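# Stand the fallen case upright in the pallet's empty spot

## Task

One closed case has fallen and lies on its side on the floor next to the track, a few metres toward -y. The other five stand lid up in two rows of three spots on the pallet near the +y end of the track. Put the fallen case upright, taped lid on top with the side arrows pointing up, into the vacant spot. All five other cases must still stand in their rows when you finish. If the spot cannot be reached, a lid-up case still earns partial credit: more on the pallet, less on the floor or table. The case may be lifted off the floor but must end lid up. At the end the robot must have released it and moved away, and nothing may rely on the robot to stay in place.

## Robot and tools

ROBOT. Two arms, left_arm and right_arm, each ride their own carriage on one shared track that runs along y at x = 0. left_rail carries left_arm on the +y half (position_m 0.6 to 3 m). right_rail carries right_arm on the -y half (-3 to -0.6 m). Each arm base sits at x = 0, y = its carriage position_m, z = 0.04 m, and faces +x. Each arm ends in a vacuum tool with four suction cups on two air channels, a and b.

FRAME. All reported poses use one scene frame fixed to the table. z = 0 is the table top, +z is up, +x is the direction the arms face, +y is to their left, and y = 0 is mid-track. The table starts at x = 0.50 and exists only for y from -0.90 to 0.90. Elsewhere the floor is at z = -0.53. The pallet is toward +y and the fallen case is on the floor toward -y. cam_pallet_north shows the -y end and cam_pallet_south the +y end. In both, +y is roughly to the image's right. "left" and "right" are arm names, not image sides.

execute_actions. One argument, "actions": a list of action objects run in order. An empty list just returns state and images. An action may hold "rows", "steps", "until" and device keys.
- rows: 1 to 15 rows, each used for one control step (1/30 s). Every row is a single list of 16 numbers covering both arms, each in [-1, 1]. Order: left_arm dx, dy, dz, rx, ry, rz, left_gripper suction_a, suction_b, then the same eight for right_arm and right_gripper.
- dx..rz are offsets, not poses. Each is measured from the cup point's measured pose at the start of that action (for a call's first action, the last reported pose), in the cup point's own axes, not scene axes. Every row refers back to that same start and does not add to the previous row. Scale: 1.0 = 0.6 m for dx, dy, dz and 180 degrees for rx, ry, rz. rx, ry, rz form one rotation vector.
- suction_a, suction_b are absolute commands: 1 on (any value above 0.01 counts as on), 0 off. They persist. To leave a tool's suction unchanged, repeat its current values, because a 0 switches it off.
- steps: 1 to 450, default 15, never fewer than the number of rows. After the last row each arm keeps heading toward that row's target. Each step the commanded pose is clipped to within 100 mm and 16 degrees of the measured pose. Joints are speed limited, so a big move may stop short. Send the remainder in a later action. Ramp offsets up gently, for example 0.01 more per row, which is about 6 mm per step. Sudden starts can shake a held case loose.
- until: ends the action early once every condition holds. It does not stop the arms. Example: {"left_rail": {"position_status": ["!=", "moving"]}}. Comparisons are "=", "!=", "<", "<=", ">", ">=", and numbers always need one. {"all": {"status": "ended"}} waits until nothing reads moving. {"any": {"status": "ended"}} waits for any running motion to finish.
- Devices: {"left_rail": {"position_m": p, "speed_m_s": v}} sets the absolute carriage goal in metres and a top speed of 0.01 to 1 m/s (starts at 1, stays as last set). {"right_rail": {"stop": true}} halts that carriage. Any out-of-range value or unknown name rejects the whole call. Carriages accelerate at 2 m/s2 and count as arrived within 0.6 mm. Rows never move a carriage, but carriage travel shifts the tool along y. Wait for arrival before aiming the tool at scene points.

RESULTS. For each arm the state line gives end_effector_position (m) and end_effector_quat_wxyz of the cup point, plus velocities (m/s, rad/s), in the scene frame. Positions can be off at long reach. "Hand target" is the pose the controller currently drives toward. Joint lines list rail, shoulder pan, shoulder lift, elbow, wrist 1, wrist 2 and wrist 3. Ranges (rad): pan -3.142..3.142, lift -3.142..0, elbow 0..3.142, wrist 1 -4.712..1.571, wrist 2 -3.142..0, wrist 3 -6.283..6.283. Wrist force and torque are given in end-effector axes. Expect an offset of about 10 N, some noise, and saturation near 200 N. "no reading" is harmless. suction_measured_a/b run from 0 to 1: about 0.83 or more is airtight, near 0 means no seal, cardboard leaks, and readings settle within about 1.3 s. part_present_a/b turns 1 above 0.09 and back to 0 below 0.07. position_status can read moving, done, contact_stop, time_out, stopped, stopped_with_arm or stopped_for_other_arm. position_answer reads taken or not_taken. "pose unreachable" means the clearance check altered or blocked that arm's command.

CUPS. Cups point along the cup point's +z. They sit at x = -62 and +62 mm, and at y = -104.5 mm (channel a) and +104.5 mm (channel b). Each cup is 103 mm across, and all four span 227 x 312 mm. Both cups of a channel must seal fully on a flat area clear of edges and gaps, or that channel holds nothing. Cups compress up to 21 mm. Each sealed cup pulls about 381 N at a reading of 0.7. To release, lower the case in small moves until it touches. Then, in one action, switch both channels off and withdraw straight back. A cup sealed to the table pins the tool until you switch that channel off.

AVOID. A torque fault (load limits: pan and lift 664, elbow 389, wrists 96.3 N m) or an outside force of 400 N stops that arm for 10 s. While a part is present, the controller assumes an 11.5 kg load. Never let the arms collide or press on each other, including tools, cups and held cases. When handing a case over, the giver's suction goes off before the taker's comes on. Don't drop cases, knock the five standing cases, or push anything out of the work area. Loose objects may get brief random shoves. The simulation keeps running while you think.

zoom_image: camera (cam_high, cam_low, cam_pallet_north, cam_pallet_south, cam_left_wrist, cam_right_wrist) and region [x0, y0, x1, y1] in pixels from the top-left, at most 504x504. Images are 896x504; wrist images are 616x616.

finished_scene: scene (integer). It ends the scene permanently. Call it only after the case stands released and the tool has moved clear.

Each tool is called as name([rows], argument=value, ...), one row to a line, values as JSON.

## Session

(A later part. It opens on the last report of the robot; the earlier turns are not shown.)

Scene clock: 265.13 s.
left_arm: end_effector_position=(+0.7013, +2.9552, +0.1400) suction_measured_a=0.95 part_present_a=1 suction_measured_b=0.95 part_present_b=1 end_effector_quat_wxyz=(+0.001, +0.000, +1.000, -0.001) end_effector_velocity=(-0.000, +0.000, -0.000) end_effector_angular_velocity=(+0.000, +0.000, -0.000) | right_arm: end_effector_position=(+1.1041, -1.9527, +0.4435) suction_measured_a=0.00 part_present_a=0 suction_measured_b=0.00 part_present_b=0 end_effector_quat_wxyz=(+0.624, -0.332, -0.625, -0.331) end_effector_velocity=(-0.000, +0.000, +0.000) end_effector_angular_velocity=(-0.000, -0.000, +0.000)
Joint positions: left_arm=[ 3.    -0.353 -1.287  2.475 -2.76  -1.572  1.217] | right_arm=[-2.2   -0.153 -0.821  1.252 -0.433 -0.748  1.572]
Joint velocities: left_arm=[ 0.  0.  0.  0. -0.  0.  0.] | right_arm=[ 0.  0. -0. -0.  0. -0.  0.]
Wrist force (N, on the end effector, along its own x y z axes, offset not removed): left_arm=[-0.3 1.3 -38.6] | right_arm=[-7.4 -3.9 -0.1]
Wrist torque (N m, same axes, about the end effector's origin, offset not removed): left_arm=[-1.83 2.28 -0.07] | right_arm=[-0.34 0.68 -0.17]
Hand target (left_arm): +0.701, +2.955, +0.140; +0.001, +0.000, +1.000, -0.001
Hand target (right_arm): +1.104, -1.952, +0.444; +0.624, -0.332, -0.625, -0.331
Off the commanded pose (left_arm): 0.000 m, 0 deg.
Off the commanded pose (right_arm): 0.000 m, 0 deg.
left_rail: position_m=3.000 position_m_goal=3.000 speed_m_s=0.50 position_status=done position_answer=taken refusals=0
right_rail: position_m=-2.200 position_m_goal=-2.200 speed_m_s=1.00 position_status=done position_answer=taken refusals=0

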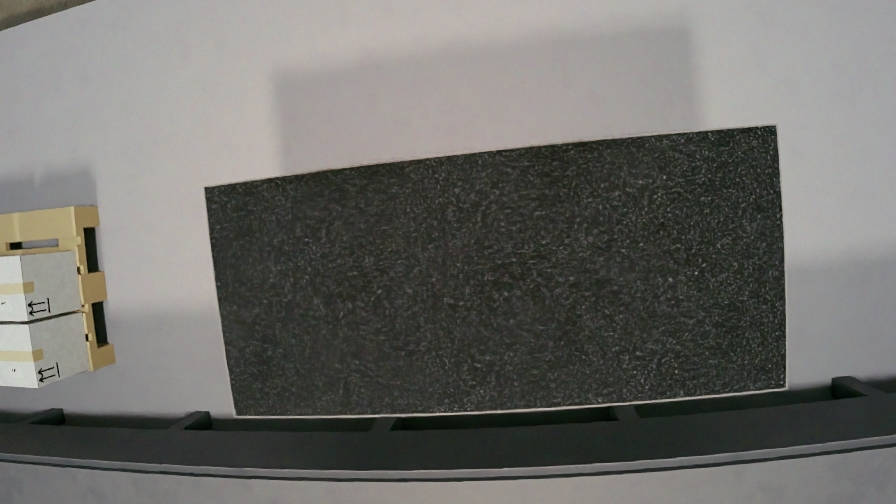

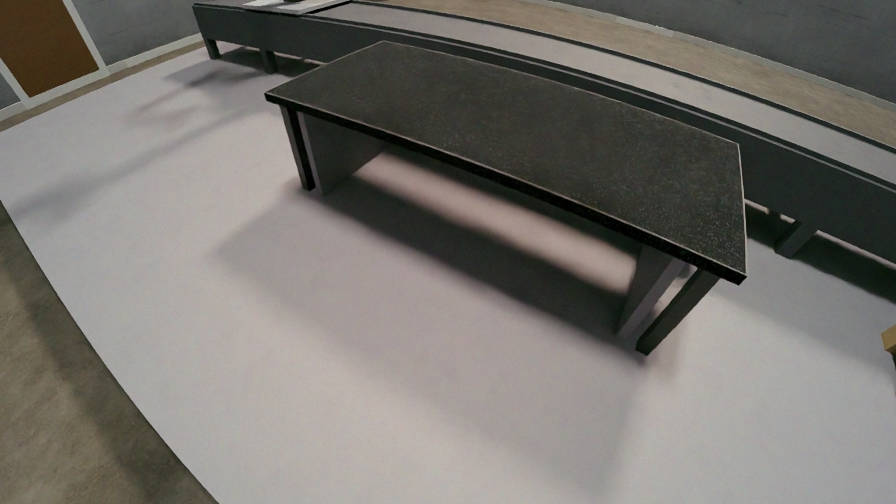

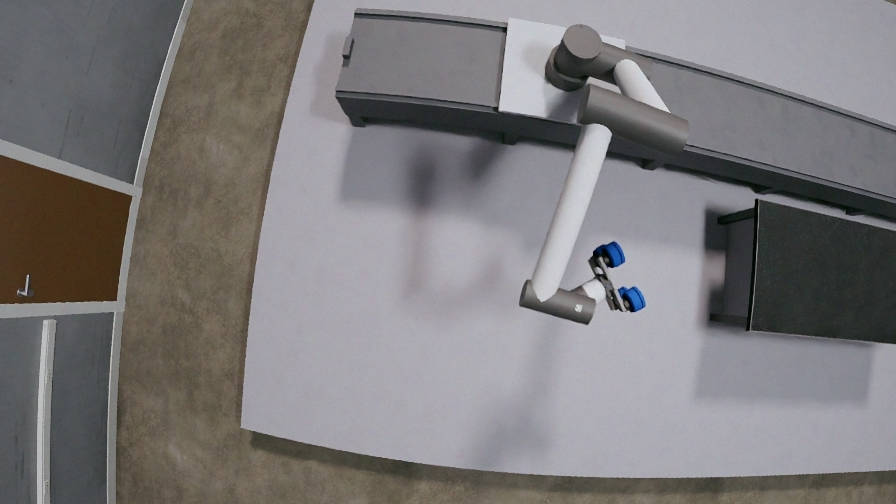

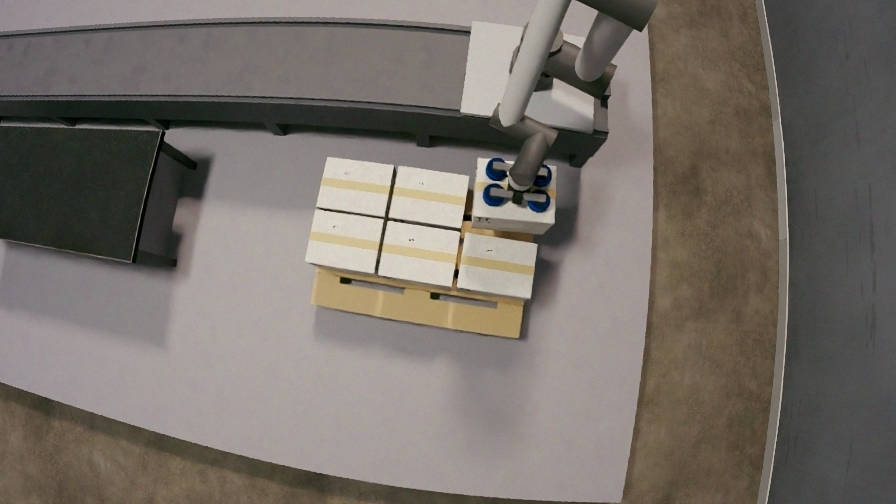

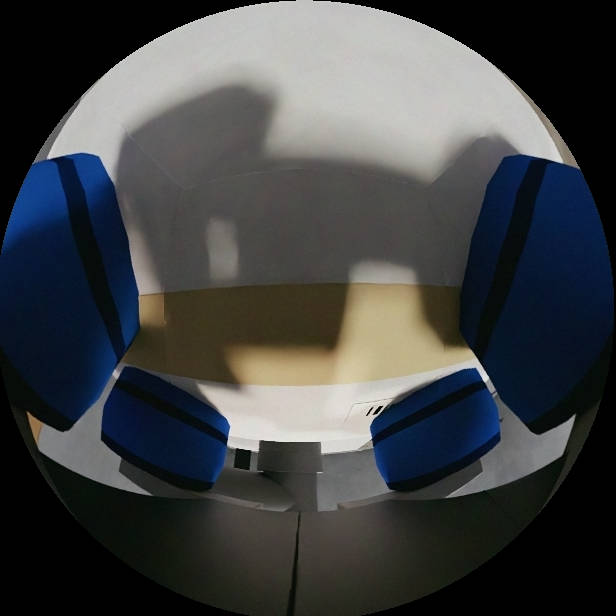

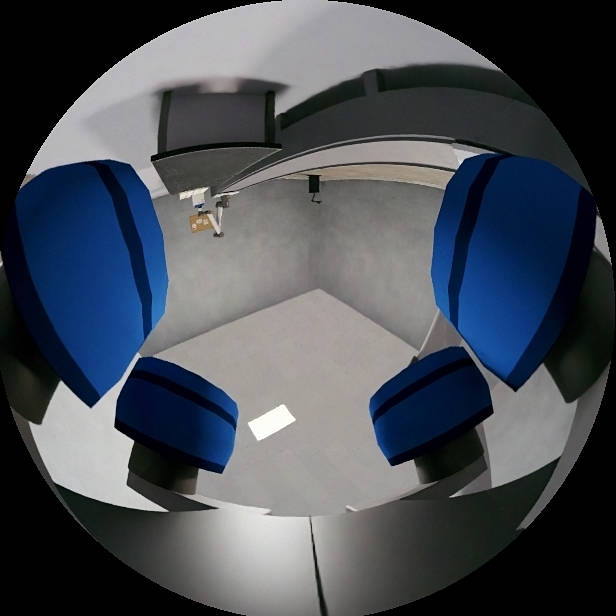

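execute_actions([
  {"rows":[[-0.02,-0.02,0,0,0,0,1,1,0,0,0,0,0,0,0,0],[-0.045,-0.045,0,0,0,0,1,1,0,0,0,0,0,0,0,0]],"steps":25},
  {"rows":[[0,0,0.03,0,0,0,1,1,0,0,0,0,0,0,0,0],[0,0,0.07,0,0,0,1,1,0,0,0,0,0,0,0,0],[0,0,0.12,0,0,0,1,1,0,0,0,0,0,0,0,0],[0,0,0.25,0,0,0,1,1,0,0,0,0,0,0,0,0]],"steps":60},
])

zoom_image(camera="cam_pallet_south", region=[380,110,620,310])

Scene clock: 276.53 s.
left_arm: end_effector_position=(+0.7284, +2.9281, -0.0101) suction_measured_a=0.95 part_present_a=1 suction_measured_b=0.95 part_present_b=1 end_effector_quat_wxyz=(+0.001, +0.000, +1.000, -0.001) end_effector_velocity=(-0.000, +0.000, -0.000) end_effector_angular_velocity=(+0.000, +0.000, -0.000) | right_arm: end_effector_position=(+1.1041, -1.9527, +0.4435) suction_measured_a=0.00 part_present_a=0 suction_measured_b=0.00 part_present_b=0 end_effector_quat_wxyz=(+0.624, -0.332, -0.625, -0.331) end_effector_velocity=(+0.000, +0.000, -0.000) end_effector_angular_velocity=(+0.000, +0.000, +0.000)
Joint positions: left_arm=[ 3.    -0.376 -1.001  2.463 -3.034 -1.572  1.195] | right_arm=[-2.2   -0.153 -0.821  1.252 -0.433 -0.748  1.572]
Joint velocities: left_arm=[ 0. -0.  0.  0. -0.  0.  0.] | right_arm=[ 0.  0.  0. -0.  0. -0.  0.]
Wrist force (N, on the end effector, along its own x y z axes, offset not removed): left_arm=[1.2 -1.1 -39.5] | right_arm=[0.3 -6.2 -3.6]
Wrist torque (N m, same axes, about the end effector's origin, offset not removed): left_arm=[-2.11 1.76 -0.06] | right_arm=[-0.81 -0.34 -0.20]
Hand target (left_arm): +0.728, +2.928, -0.010; +0.001, +0.000, +1.000, -0.001
Hand target (right_arm): +1.104, -1.952, +0.444; +0.624, -0.332, -0.625, -0.331
Off the commanded pose (left_arm): 0.000 m, 0 deg.
Off the commanded pose (right_arm): 0.000 m, 0 deg.
left_rail: position_m=3.000 position_m_goal=3.000 speed_m_s=0.50 position_status=done position_answer=taken refusals=0
right_rail: position_m=-2.200 position_m_goal=-2.200 speed_m_s=1.00 position_status=done position_answer=taken refusals=0

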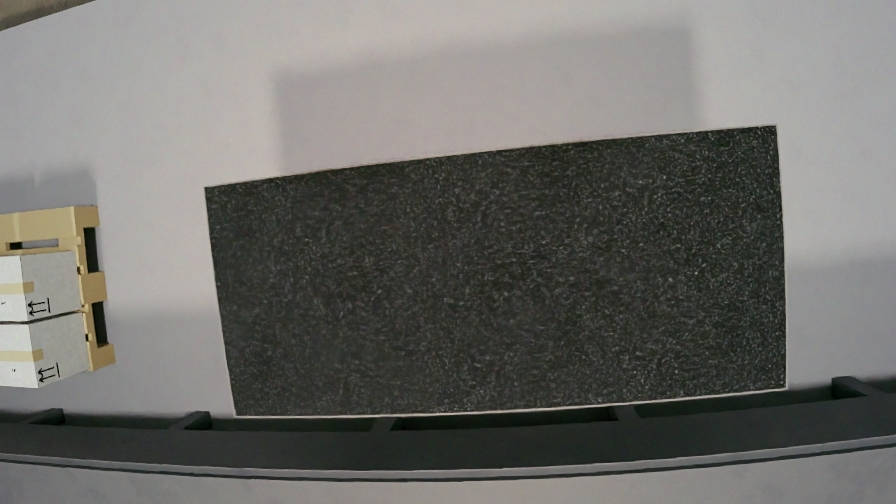

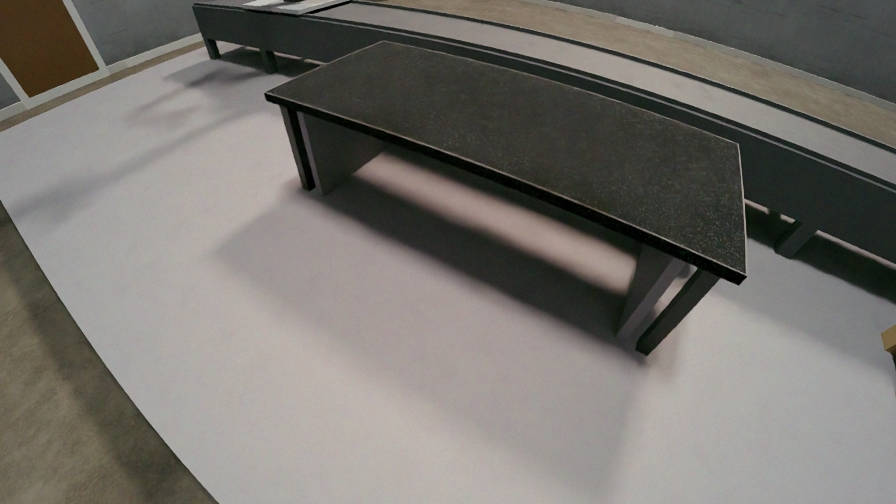

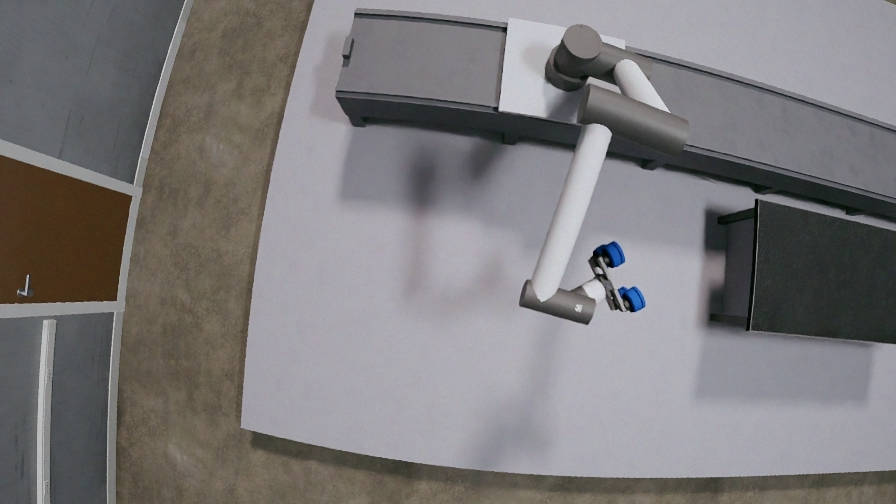

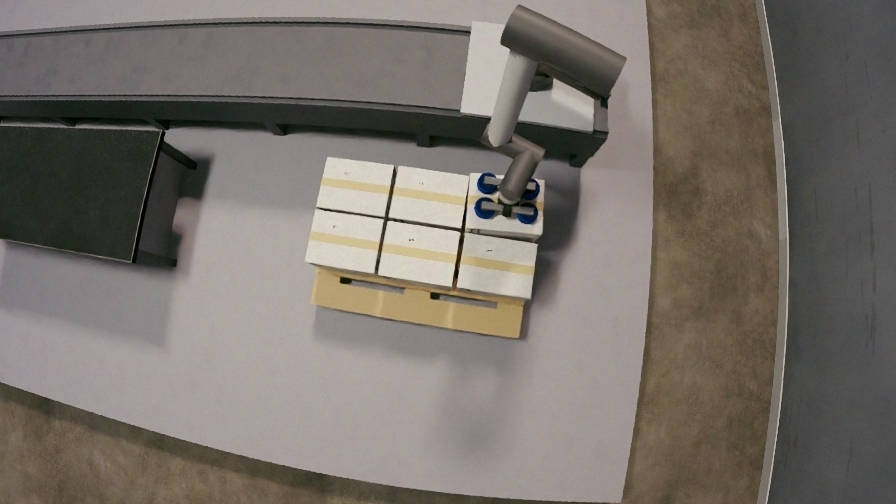

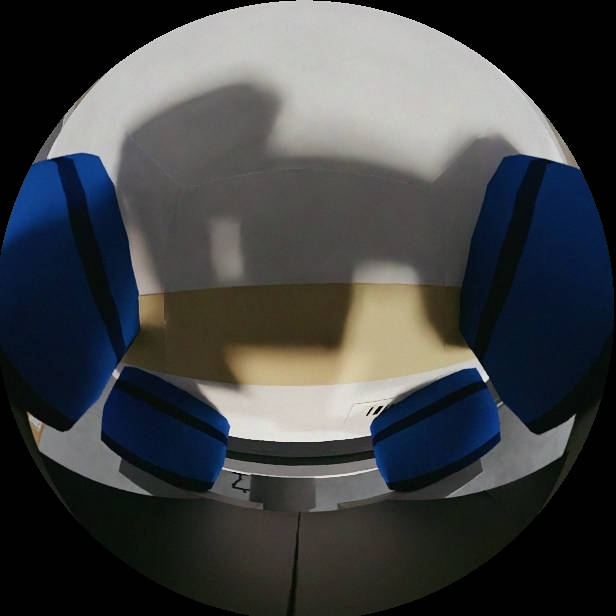

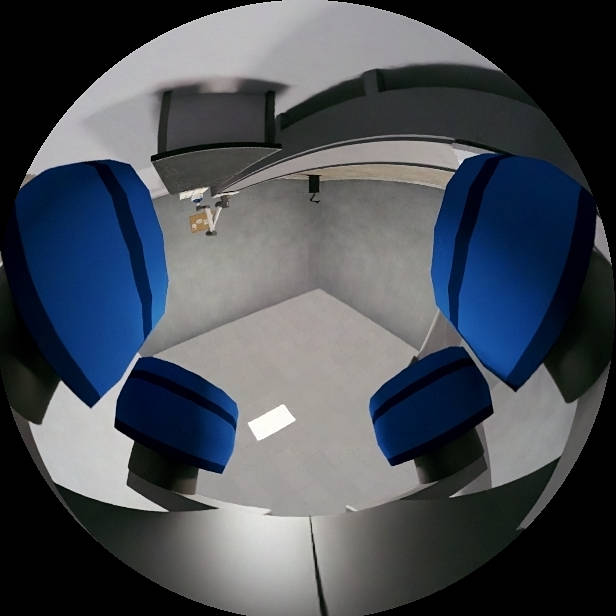

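Region (380, 110, 620, 310) of cam_pallet_south's 896x504 image, scaled by 2.100, with more detail than that image has.

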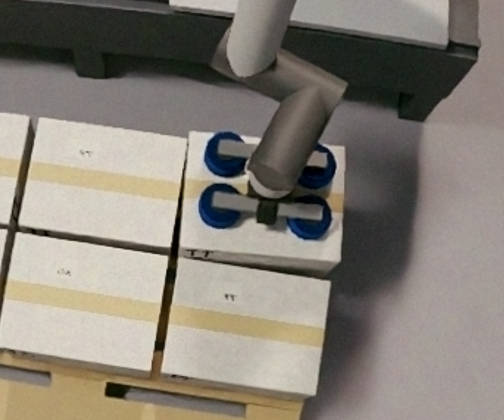

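execute_actions([
  {"rows":[[0,0,0.03,0,0,0,1,1,0,0,0,0,0,0,0,0],[0,0,0.07,0,0,0,1,1,0,0,0,0,0,0,0,0],[0,0,0.11,0,0,0,1,1,0,0,0,0,0,0,0,0],[0,0,0.16,0,0,0,1,1,0,0,0,0,0,0,0,0]],"steps":50},
])

zoom_image(camera="cam_pallet_south", region=[380,110,620,310])

Scene clock: 283.07 s.
left_arm: end_effector_position=(+0.7286, +2.9281, -0.1061) suction_measured_a=0.95 part_present_a=1 suction_measured_b=0.95 part_present_b=1 end_effector_quat_wxyz=(+0.001, +0.000, +1.000, -0.001) end_effector_velocity=(-0.000, +0.000, -0.000) end_effector_angular_velocity=(+0.000, +0.000, +0.000) | right_arm: end_effector_position=(+1.1041, -1.9527, +0.4435) suction_measured_a=0.00 part_present_a=0 suction_measured_b=0.00 part_present_b=0 end_effector_quat_wxyz=(+0.624, -0.332, -0.625, -0.331) end_effector_velocity=(-0.000, +0.000, +0.000) end_effector_angular_velocity=(+0.000, -0.000, -0.000)
Joint positions: left_arm=[ 3.    -0.376 -0.825  2.452 -3.199 -1.572  1.195] | right_arm=[-2.2   -0.153 -0.821  1.252 -0.433 -0.748  1.572]
Joint velocities: left_arm=[ 0.  0.  0. -0. -0.  0.  0.] | right_arm=[ 0. -0. -0.  0.  0.  0. -0.]
Wrist force (N, on the end effector, along its own x y z axes, offset not removed): left_arm=[2.0 0.6 -39.4] | right_arm=[-4.8 -4.5 -0.6]
Wrist torque (N m, same axes, about the end effector's origin, offset not removed): left_arm=[-1.84 1.80 -0.05] | right_arm=[-0.74 0.27 -0.22]
Hand target (left_arm): +0.729, +2.928, -0.106; +0.001, +0.000, +1.000, -0.001
Hand target (right_arm): +1.104, -1.952, +0.444; +0.624, -0.332, -0.625, -0.331
Off the commanded pose (left_arm): 0.000 m, 0 deg.
Off the commanded pose (right_arm): 0.000 m, 0 deg.
left_rail: position_m=3.000 position_m_goal=3.000 speed_m_s=0.50 position_status=done position_answer=taken refusals=0
right_rail: position_m=-2.200 position_m_goal=-2.200 speed_m_s=1.00 position_status=done position_answer=taken refusals=0

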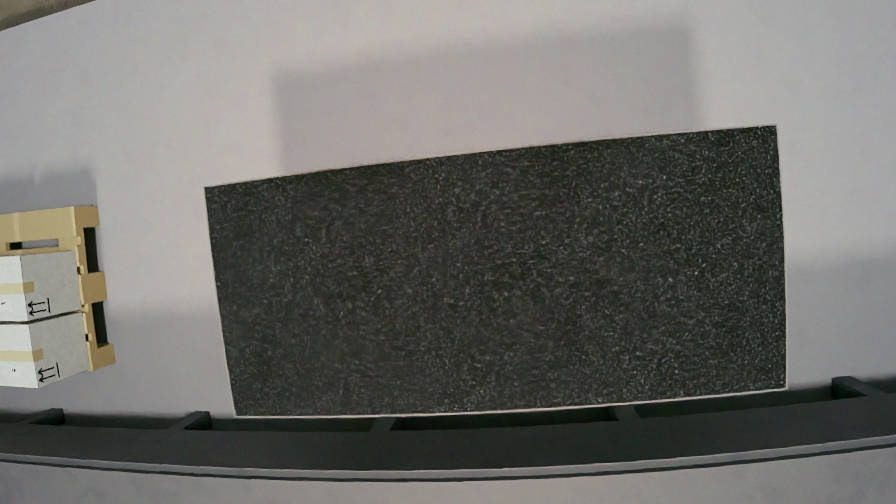

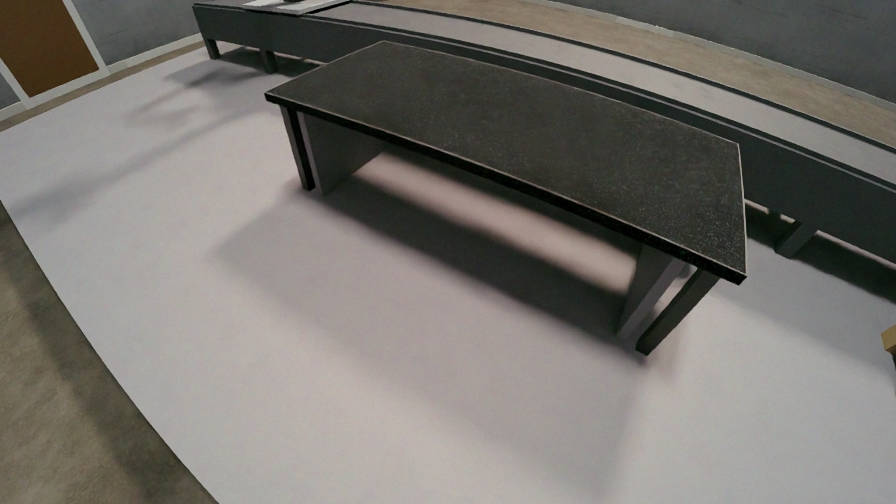

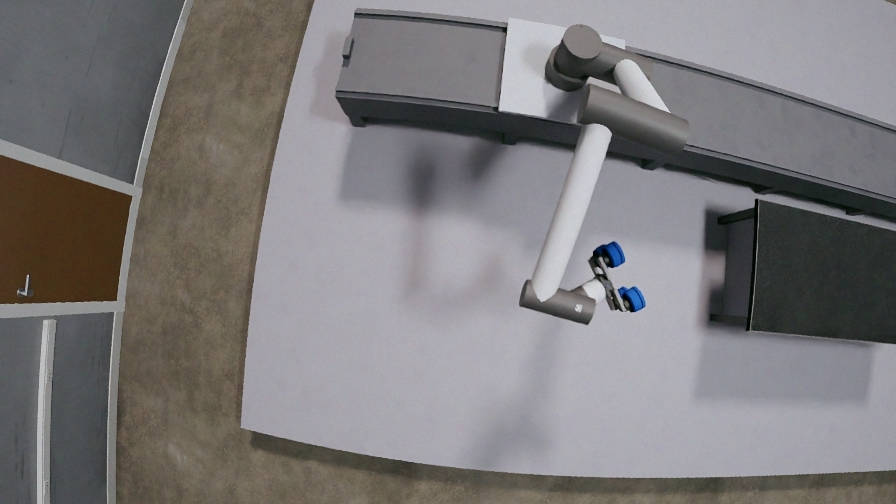

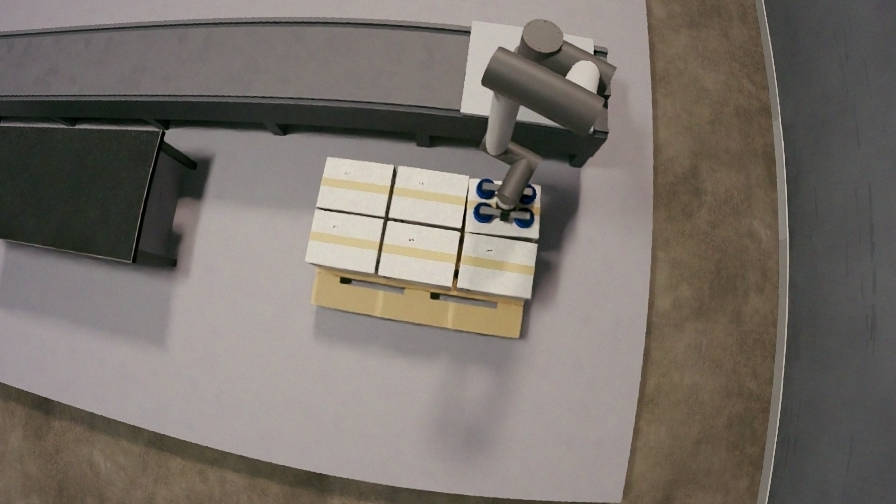

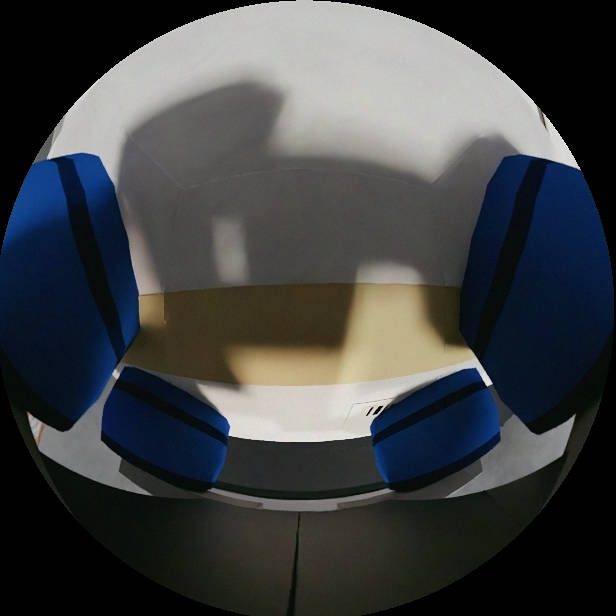

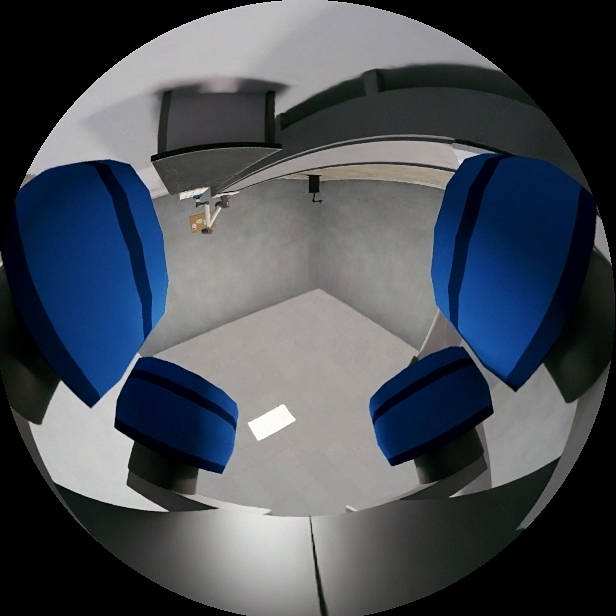

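Region (380, 110, 620, 310) of cam_pallet_south's 896x504 image, scaled by 2.100, with more detail than that image has.

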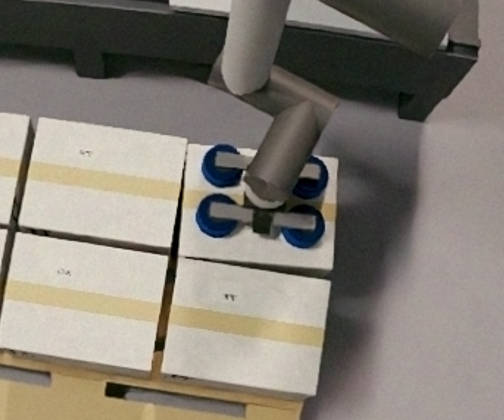

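execute_actions([
  {"rows":[[0,0,0.01,0,0,0,1,1,0,0,0,0,0,0,0,0],[0,0,0.02,0,0,0,1,1,0,0,0,0,0,0,0,0],[0,0,0.027,0,0,0,1,1,0,0,0,0,0,0,0,0]],"steps":30},
])

Scene clock: 286.93 s.
left_arm: end_effector_position=(+0.7286, +2.9281, -0.1223) suction_measured_a=0.95 part_present_a=1 suction_measured_b=0.95 part_present_b=1 end_effector_quat_wxyz=(+0.001, +0.000, +1.000, -0.001) end_effector_velocity=(-0.000, +0.000, -0.000) end_effector_angular_velocity=(+0.000, +0.000, -0.000) | right_arm: end_effector_position=(+1.1041, -1.9527, +0.4435) suction_measured_a=0.00 part_present_a=0 suction_measured_b=0.00 part_present_b=0 end_effector_quat_wxyz=(+0.624, -0.332, -0.625, -0.331) end_effector_velocity=(+0.000, +0.000, -0.000) end_effector_angular_velocity=(+0.000, +0.000, +0.000)
Joint positions: left_arm=[ 3.    -0.376 -0.796  2.447 -3.225 -1.572  1.195] | right_arm=[-2.2   -0.153 -0.821  1.252 -0.433 -0.748  1.572]
Joint velocities: left_arm=[ 0. -0.  0. -0. -0. -0.  0.] | right_arm=[ 0.  0.  0. -0.  0.  0. -0.]
Wrist force (N, on the end effector, along its own x y z axes, offset not removed): left_arm=[0.3 -2.3 -41.1] | right_arm=[-4.4 -6.5 -3.6]
Wrist torque (N m, same axes, about the end effector's origin, offset not removed): left_arm=[-2.18 2.01 -0.10] | right_arm=[-0.78 0.23 -0.34]
Hand target (left_arm): +0.729, +2.928, -0.122; +0.001, +0.000, +1.000, -0.001
Hand target (right_arm): +1.104, -1.952, +0.444; +0.624, -0.332, -0.625, -0.331
Off the commanded pose (left_arm): 0.000 m, 0 deg.
Off the commanded pose (right_arm): 0.000 m, 0 deg.
left_rail: position_m=3.000 position_m_goal=3.000 speed_m_s=0.50 position_status=done position_answer=taken refusals=0
right_rail: position_m=-2.200 position_m_goal=-2.200 speed_m_s=1.00 position_status=done position_answer=taken refusals=0

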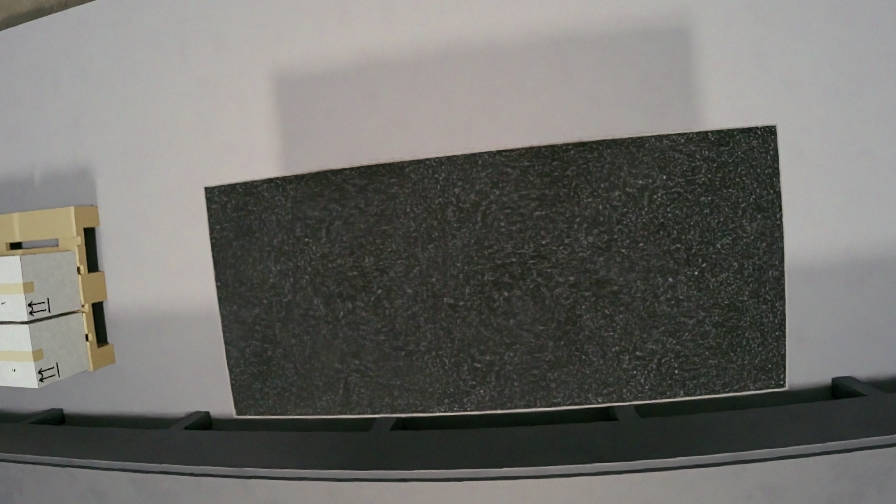

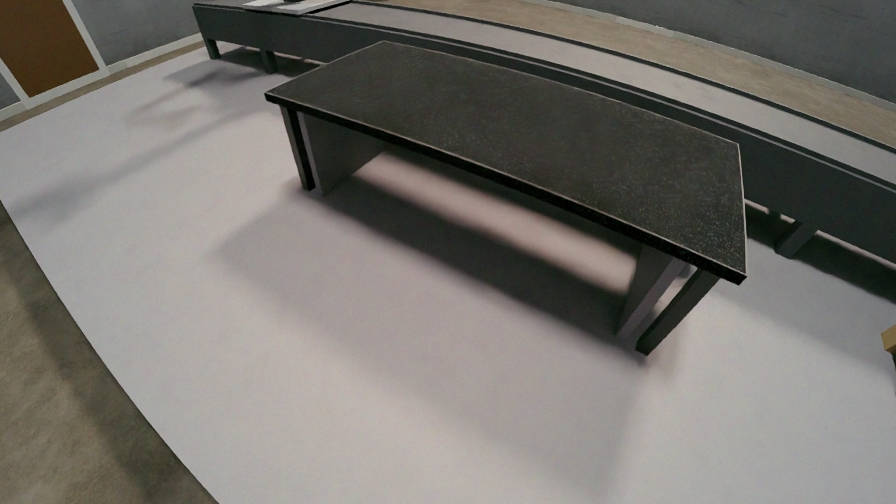

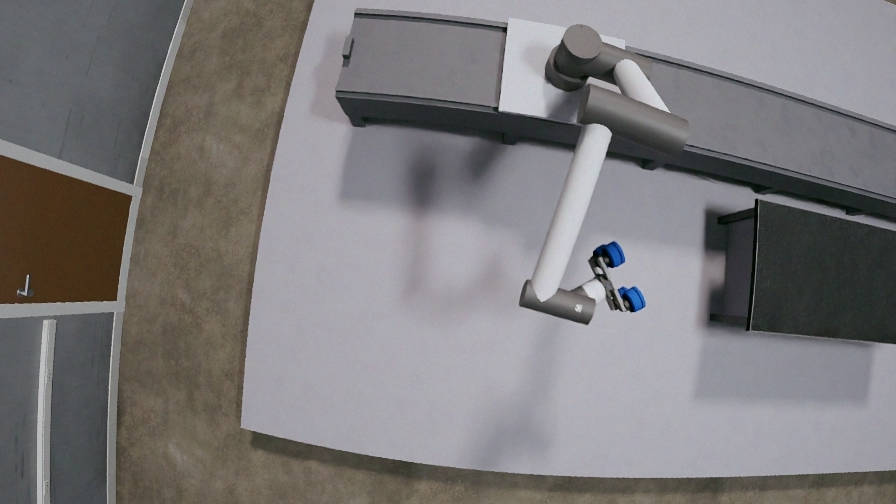

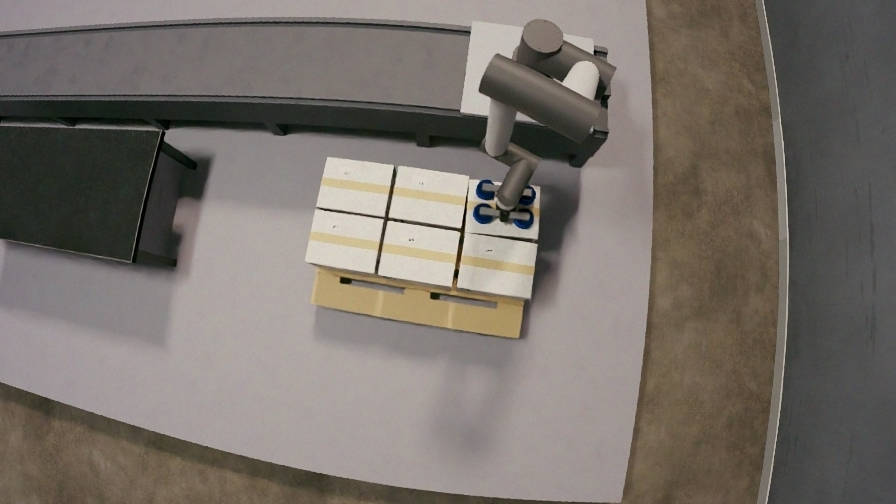

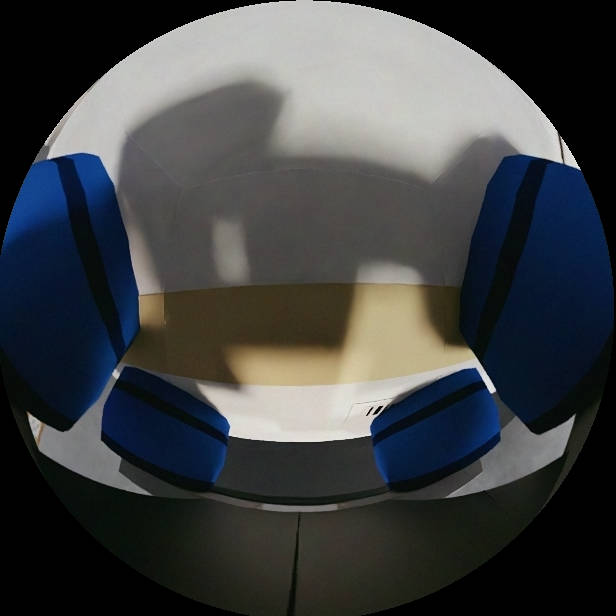

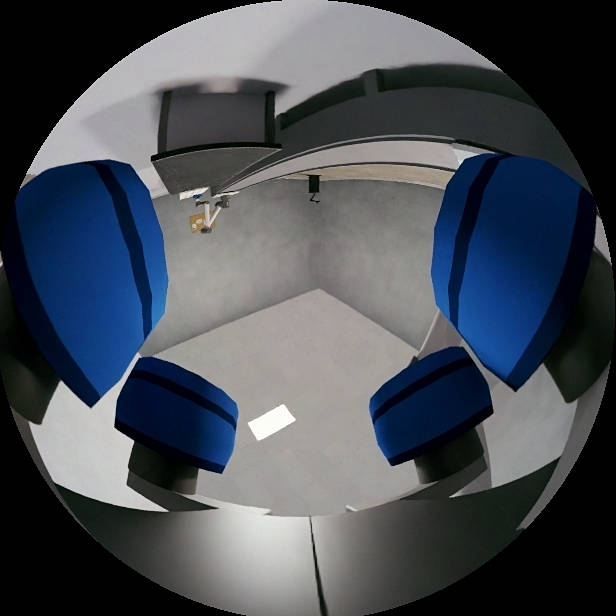

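execute_actions([
  {"rows":[[0,0,0.005,0,0,0,1,1,0,0,0,0,0,0,0,0],[0,0,0.01,0,0,0,1,1,0,0,0,0,0,0,0,0]],"steps":25},
])

Scene clock: 301.13 s.
left_arm: end_effector_position=(+0.7290, +2.9279, -0.1243) suction_measured_a=0.95 part_present_a=1 suction_measured_b=0.95 part_present_b=1 end_effector_quat_wxyz=(+0.002, +0.000, +1.000, -0.001) end_effector_velocity=(+0.000, -0.000, +0.000) end_effector_angular_velocity=(-0.000, -0.000, -0.000) | right_arm: end_effector_position=(+1.1041, -1.9527, +0.4435) suction_measured_a=0.00 part_present_a=0 suction_measured_b=0.00 part_present_b=0 end_effector_quat_wxyz=(+0.624, -0.332, -0.625, -0.331) end_effector_velocity=(+0.000, -0.000, -0.000) end_effector_angular_velocity=(+0.000, +0.000, -0.000)
Joint positions: left_arm=[ 3.    -0.376 -0.791  2.447 -3.232 -1.572  1.195] | right_arm=[-2.2   -0.153 -0.821  1.252 -0.433 -0.748  1.572]
Joint velocities: left_arm=[ 0. -0. -0.  0.  0.  0.  0.] | right_arm=[ 0. -0.  0. -0. -0. -0.  0.]
Wrist force (N, on the end effector, along its own x y z axes, offset not removed): left_arm=[12.1 1.6 -68.8] | right_arm=[0.0 -8.3 1.3]
Wrist torque (N m, same axes, about the end effector's origin, offset not removed): left_arm=[-7.73 7.43 -0.81] | right_arm=[-1.14 -0.23 -0.22]
Hand target (left_arm): +0.729, +2.928, -0.124; +0.002, +0.000, +1.000, -0.001
Hand target (right_arm): +1.104, -1.952, +0.444; +0.624, -0.332, -0.625, -0.331
Off the commanded pose (left_arm): 0.004 m, 0 deg.
Off the commanded pose (right_arm): 0.000 m, 0 deg.
FORCE FAULT: contact force on the left arm reached its limit, and that arm stopped for 10 seconds. The contact can be on any part of that arm, not only on its tool. That arm's remaining commands of this call were not run. That arm holds still and accepts commands again. Move the arm away from the contact; if what it grips holds it there, let go first. Pushing or pulling that hard again can fault the arm again.
left_rail: position_m=3.000 position_m_goal=3.000 speed_m_s=0.50 position_status=done position_answer=taken refusals=0
right_rail: position_m=-2.200 position_m_goal=-2.200 speed_m_s=1.00 position_status=done position_answer=taken refusals=0

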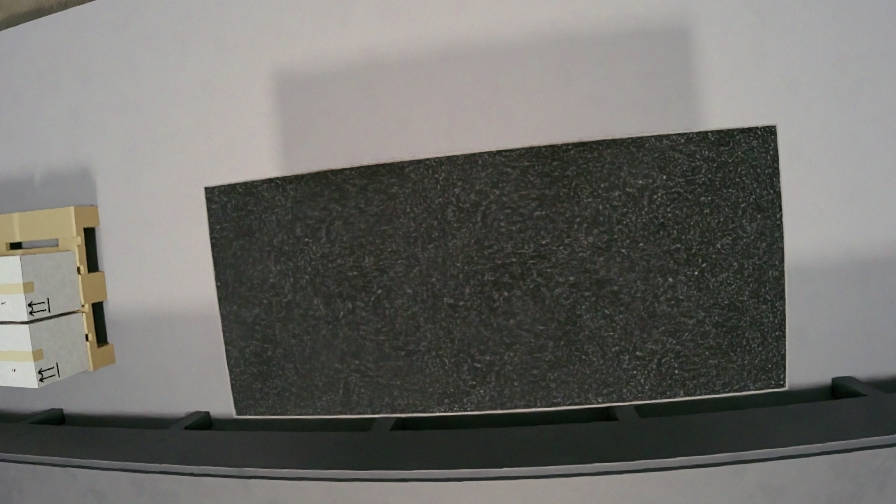

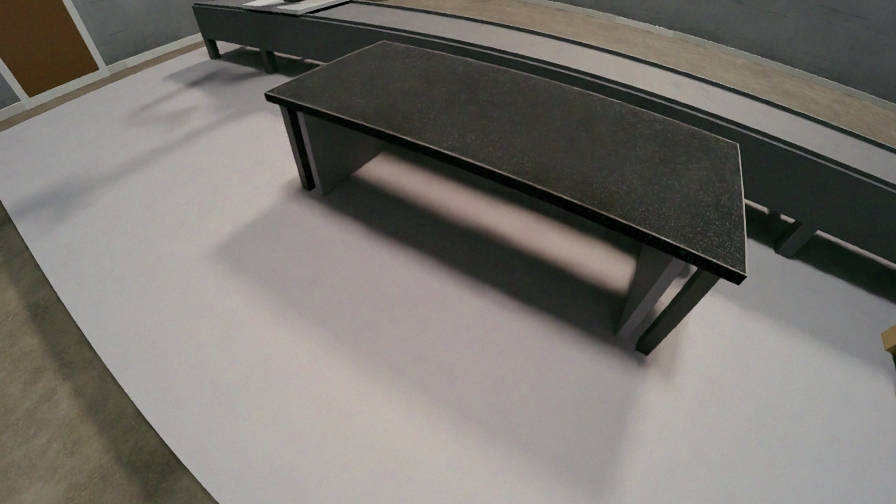

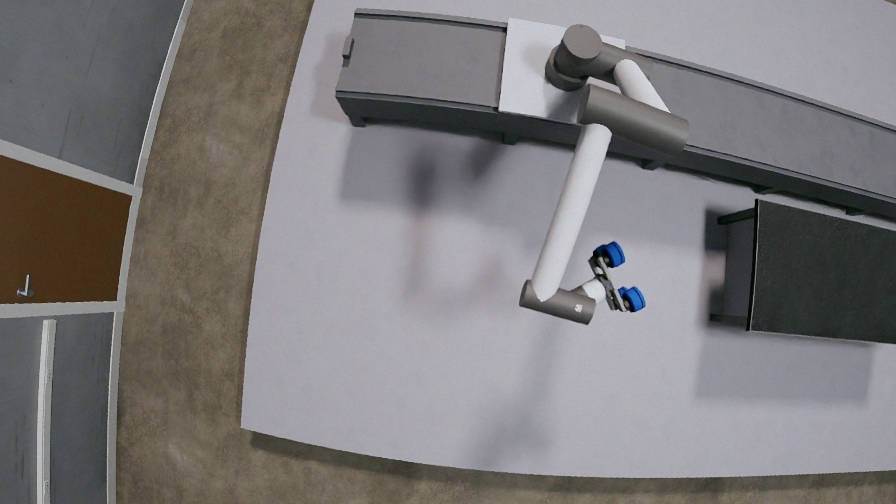

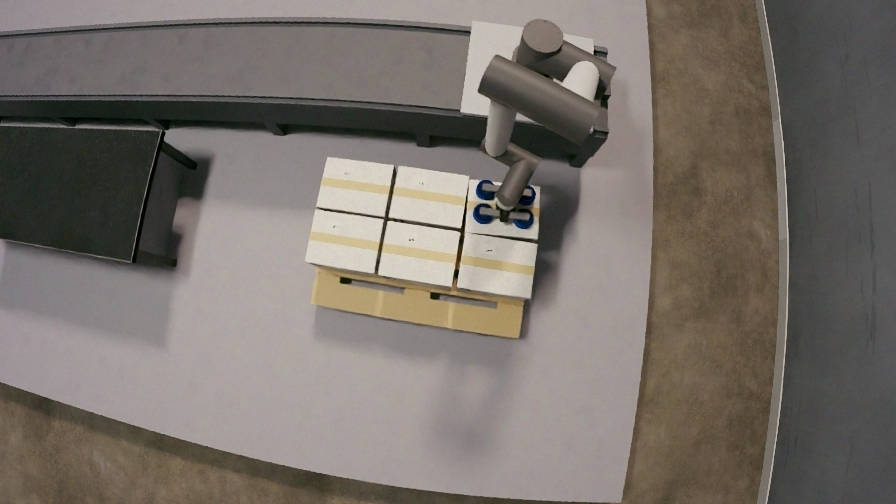

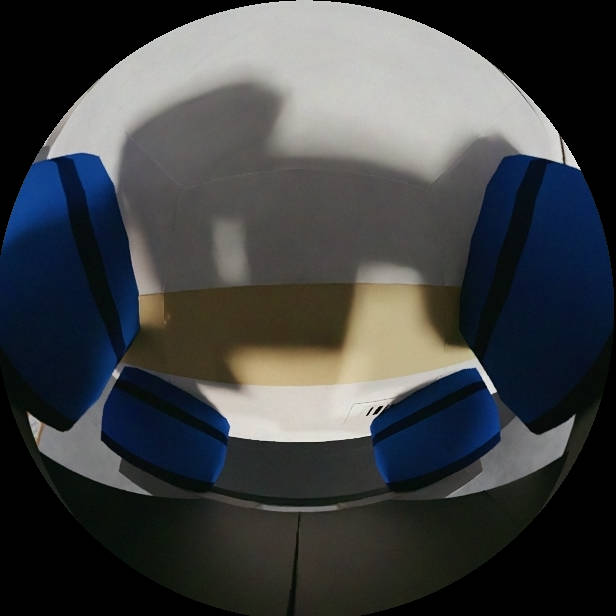

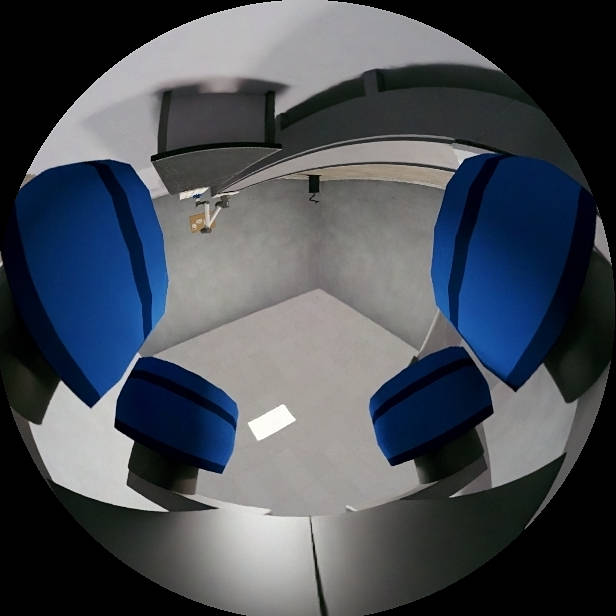

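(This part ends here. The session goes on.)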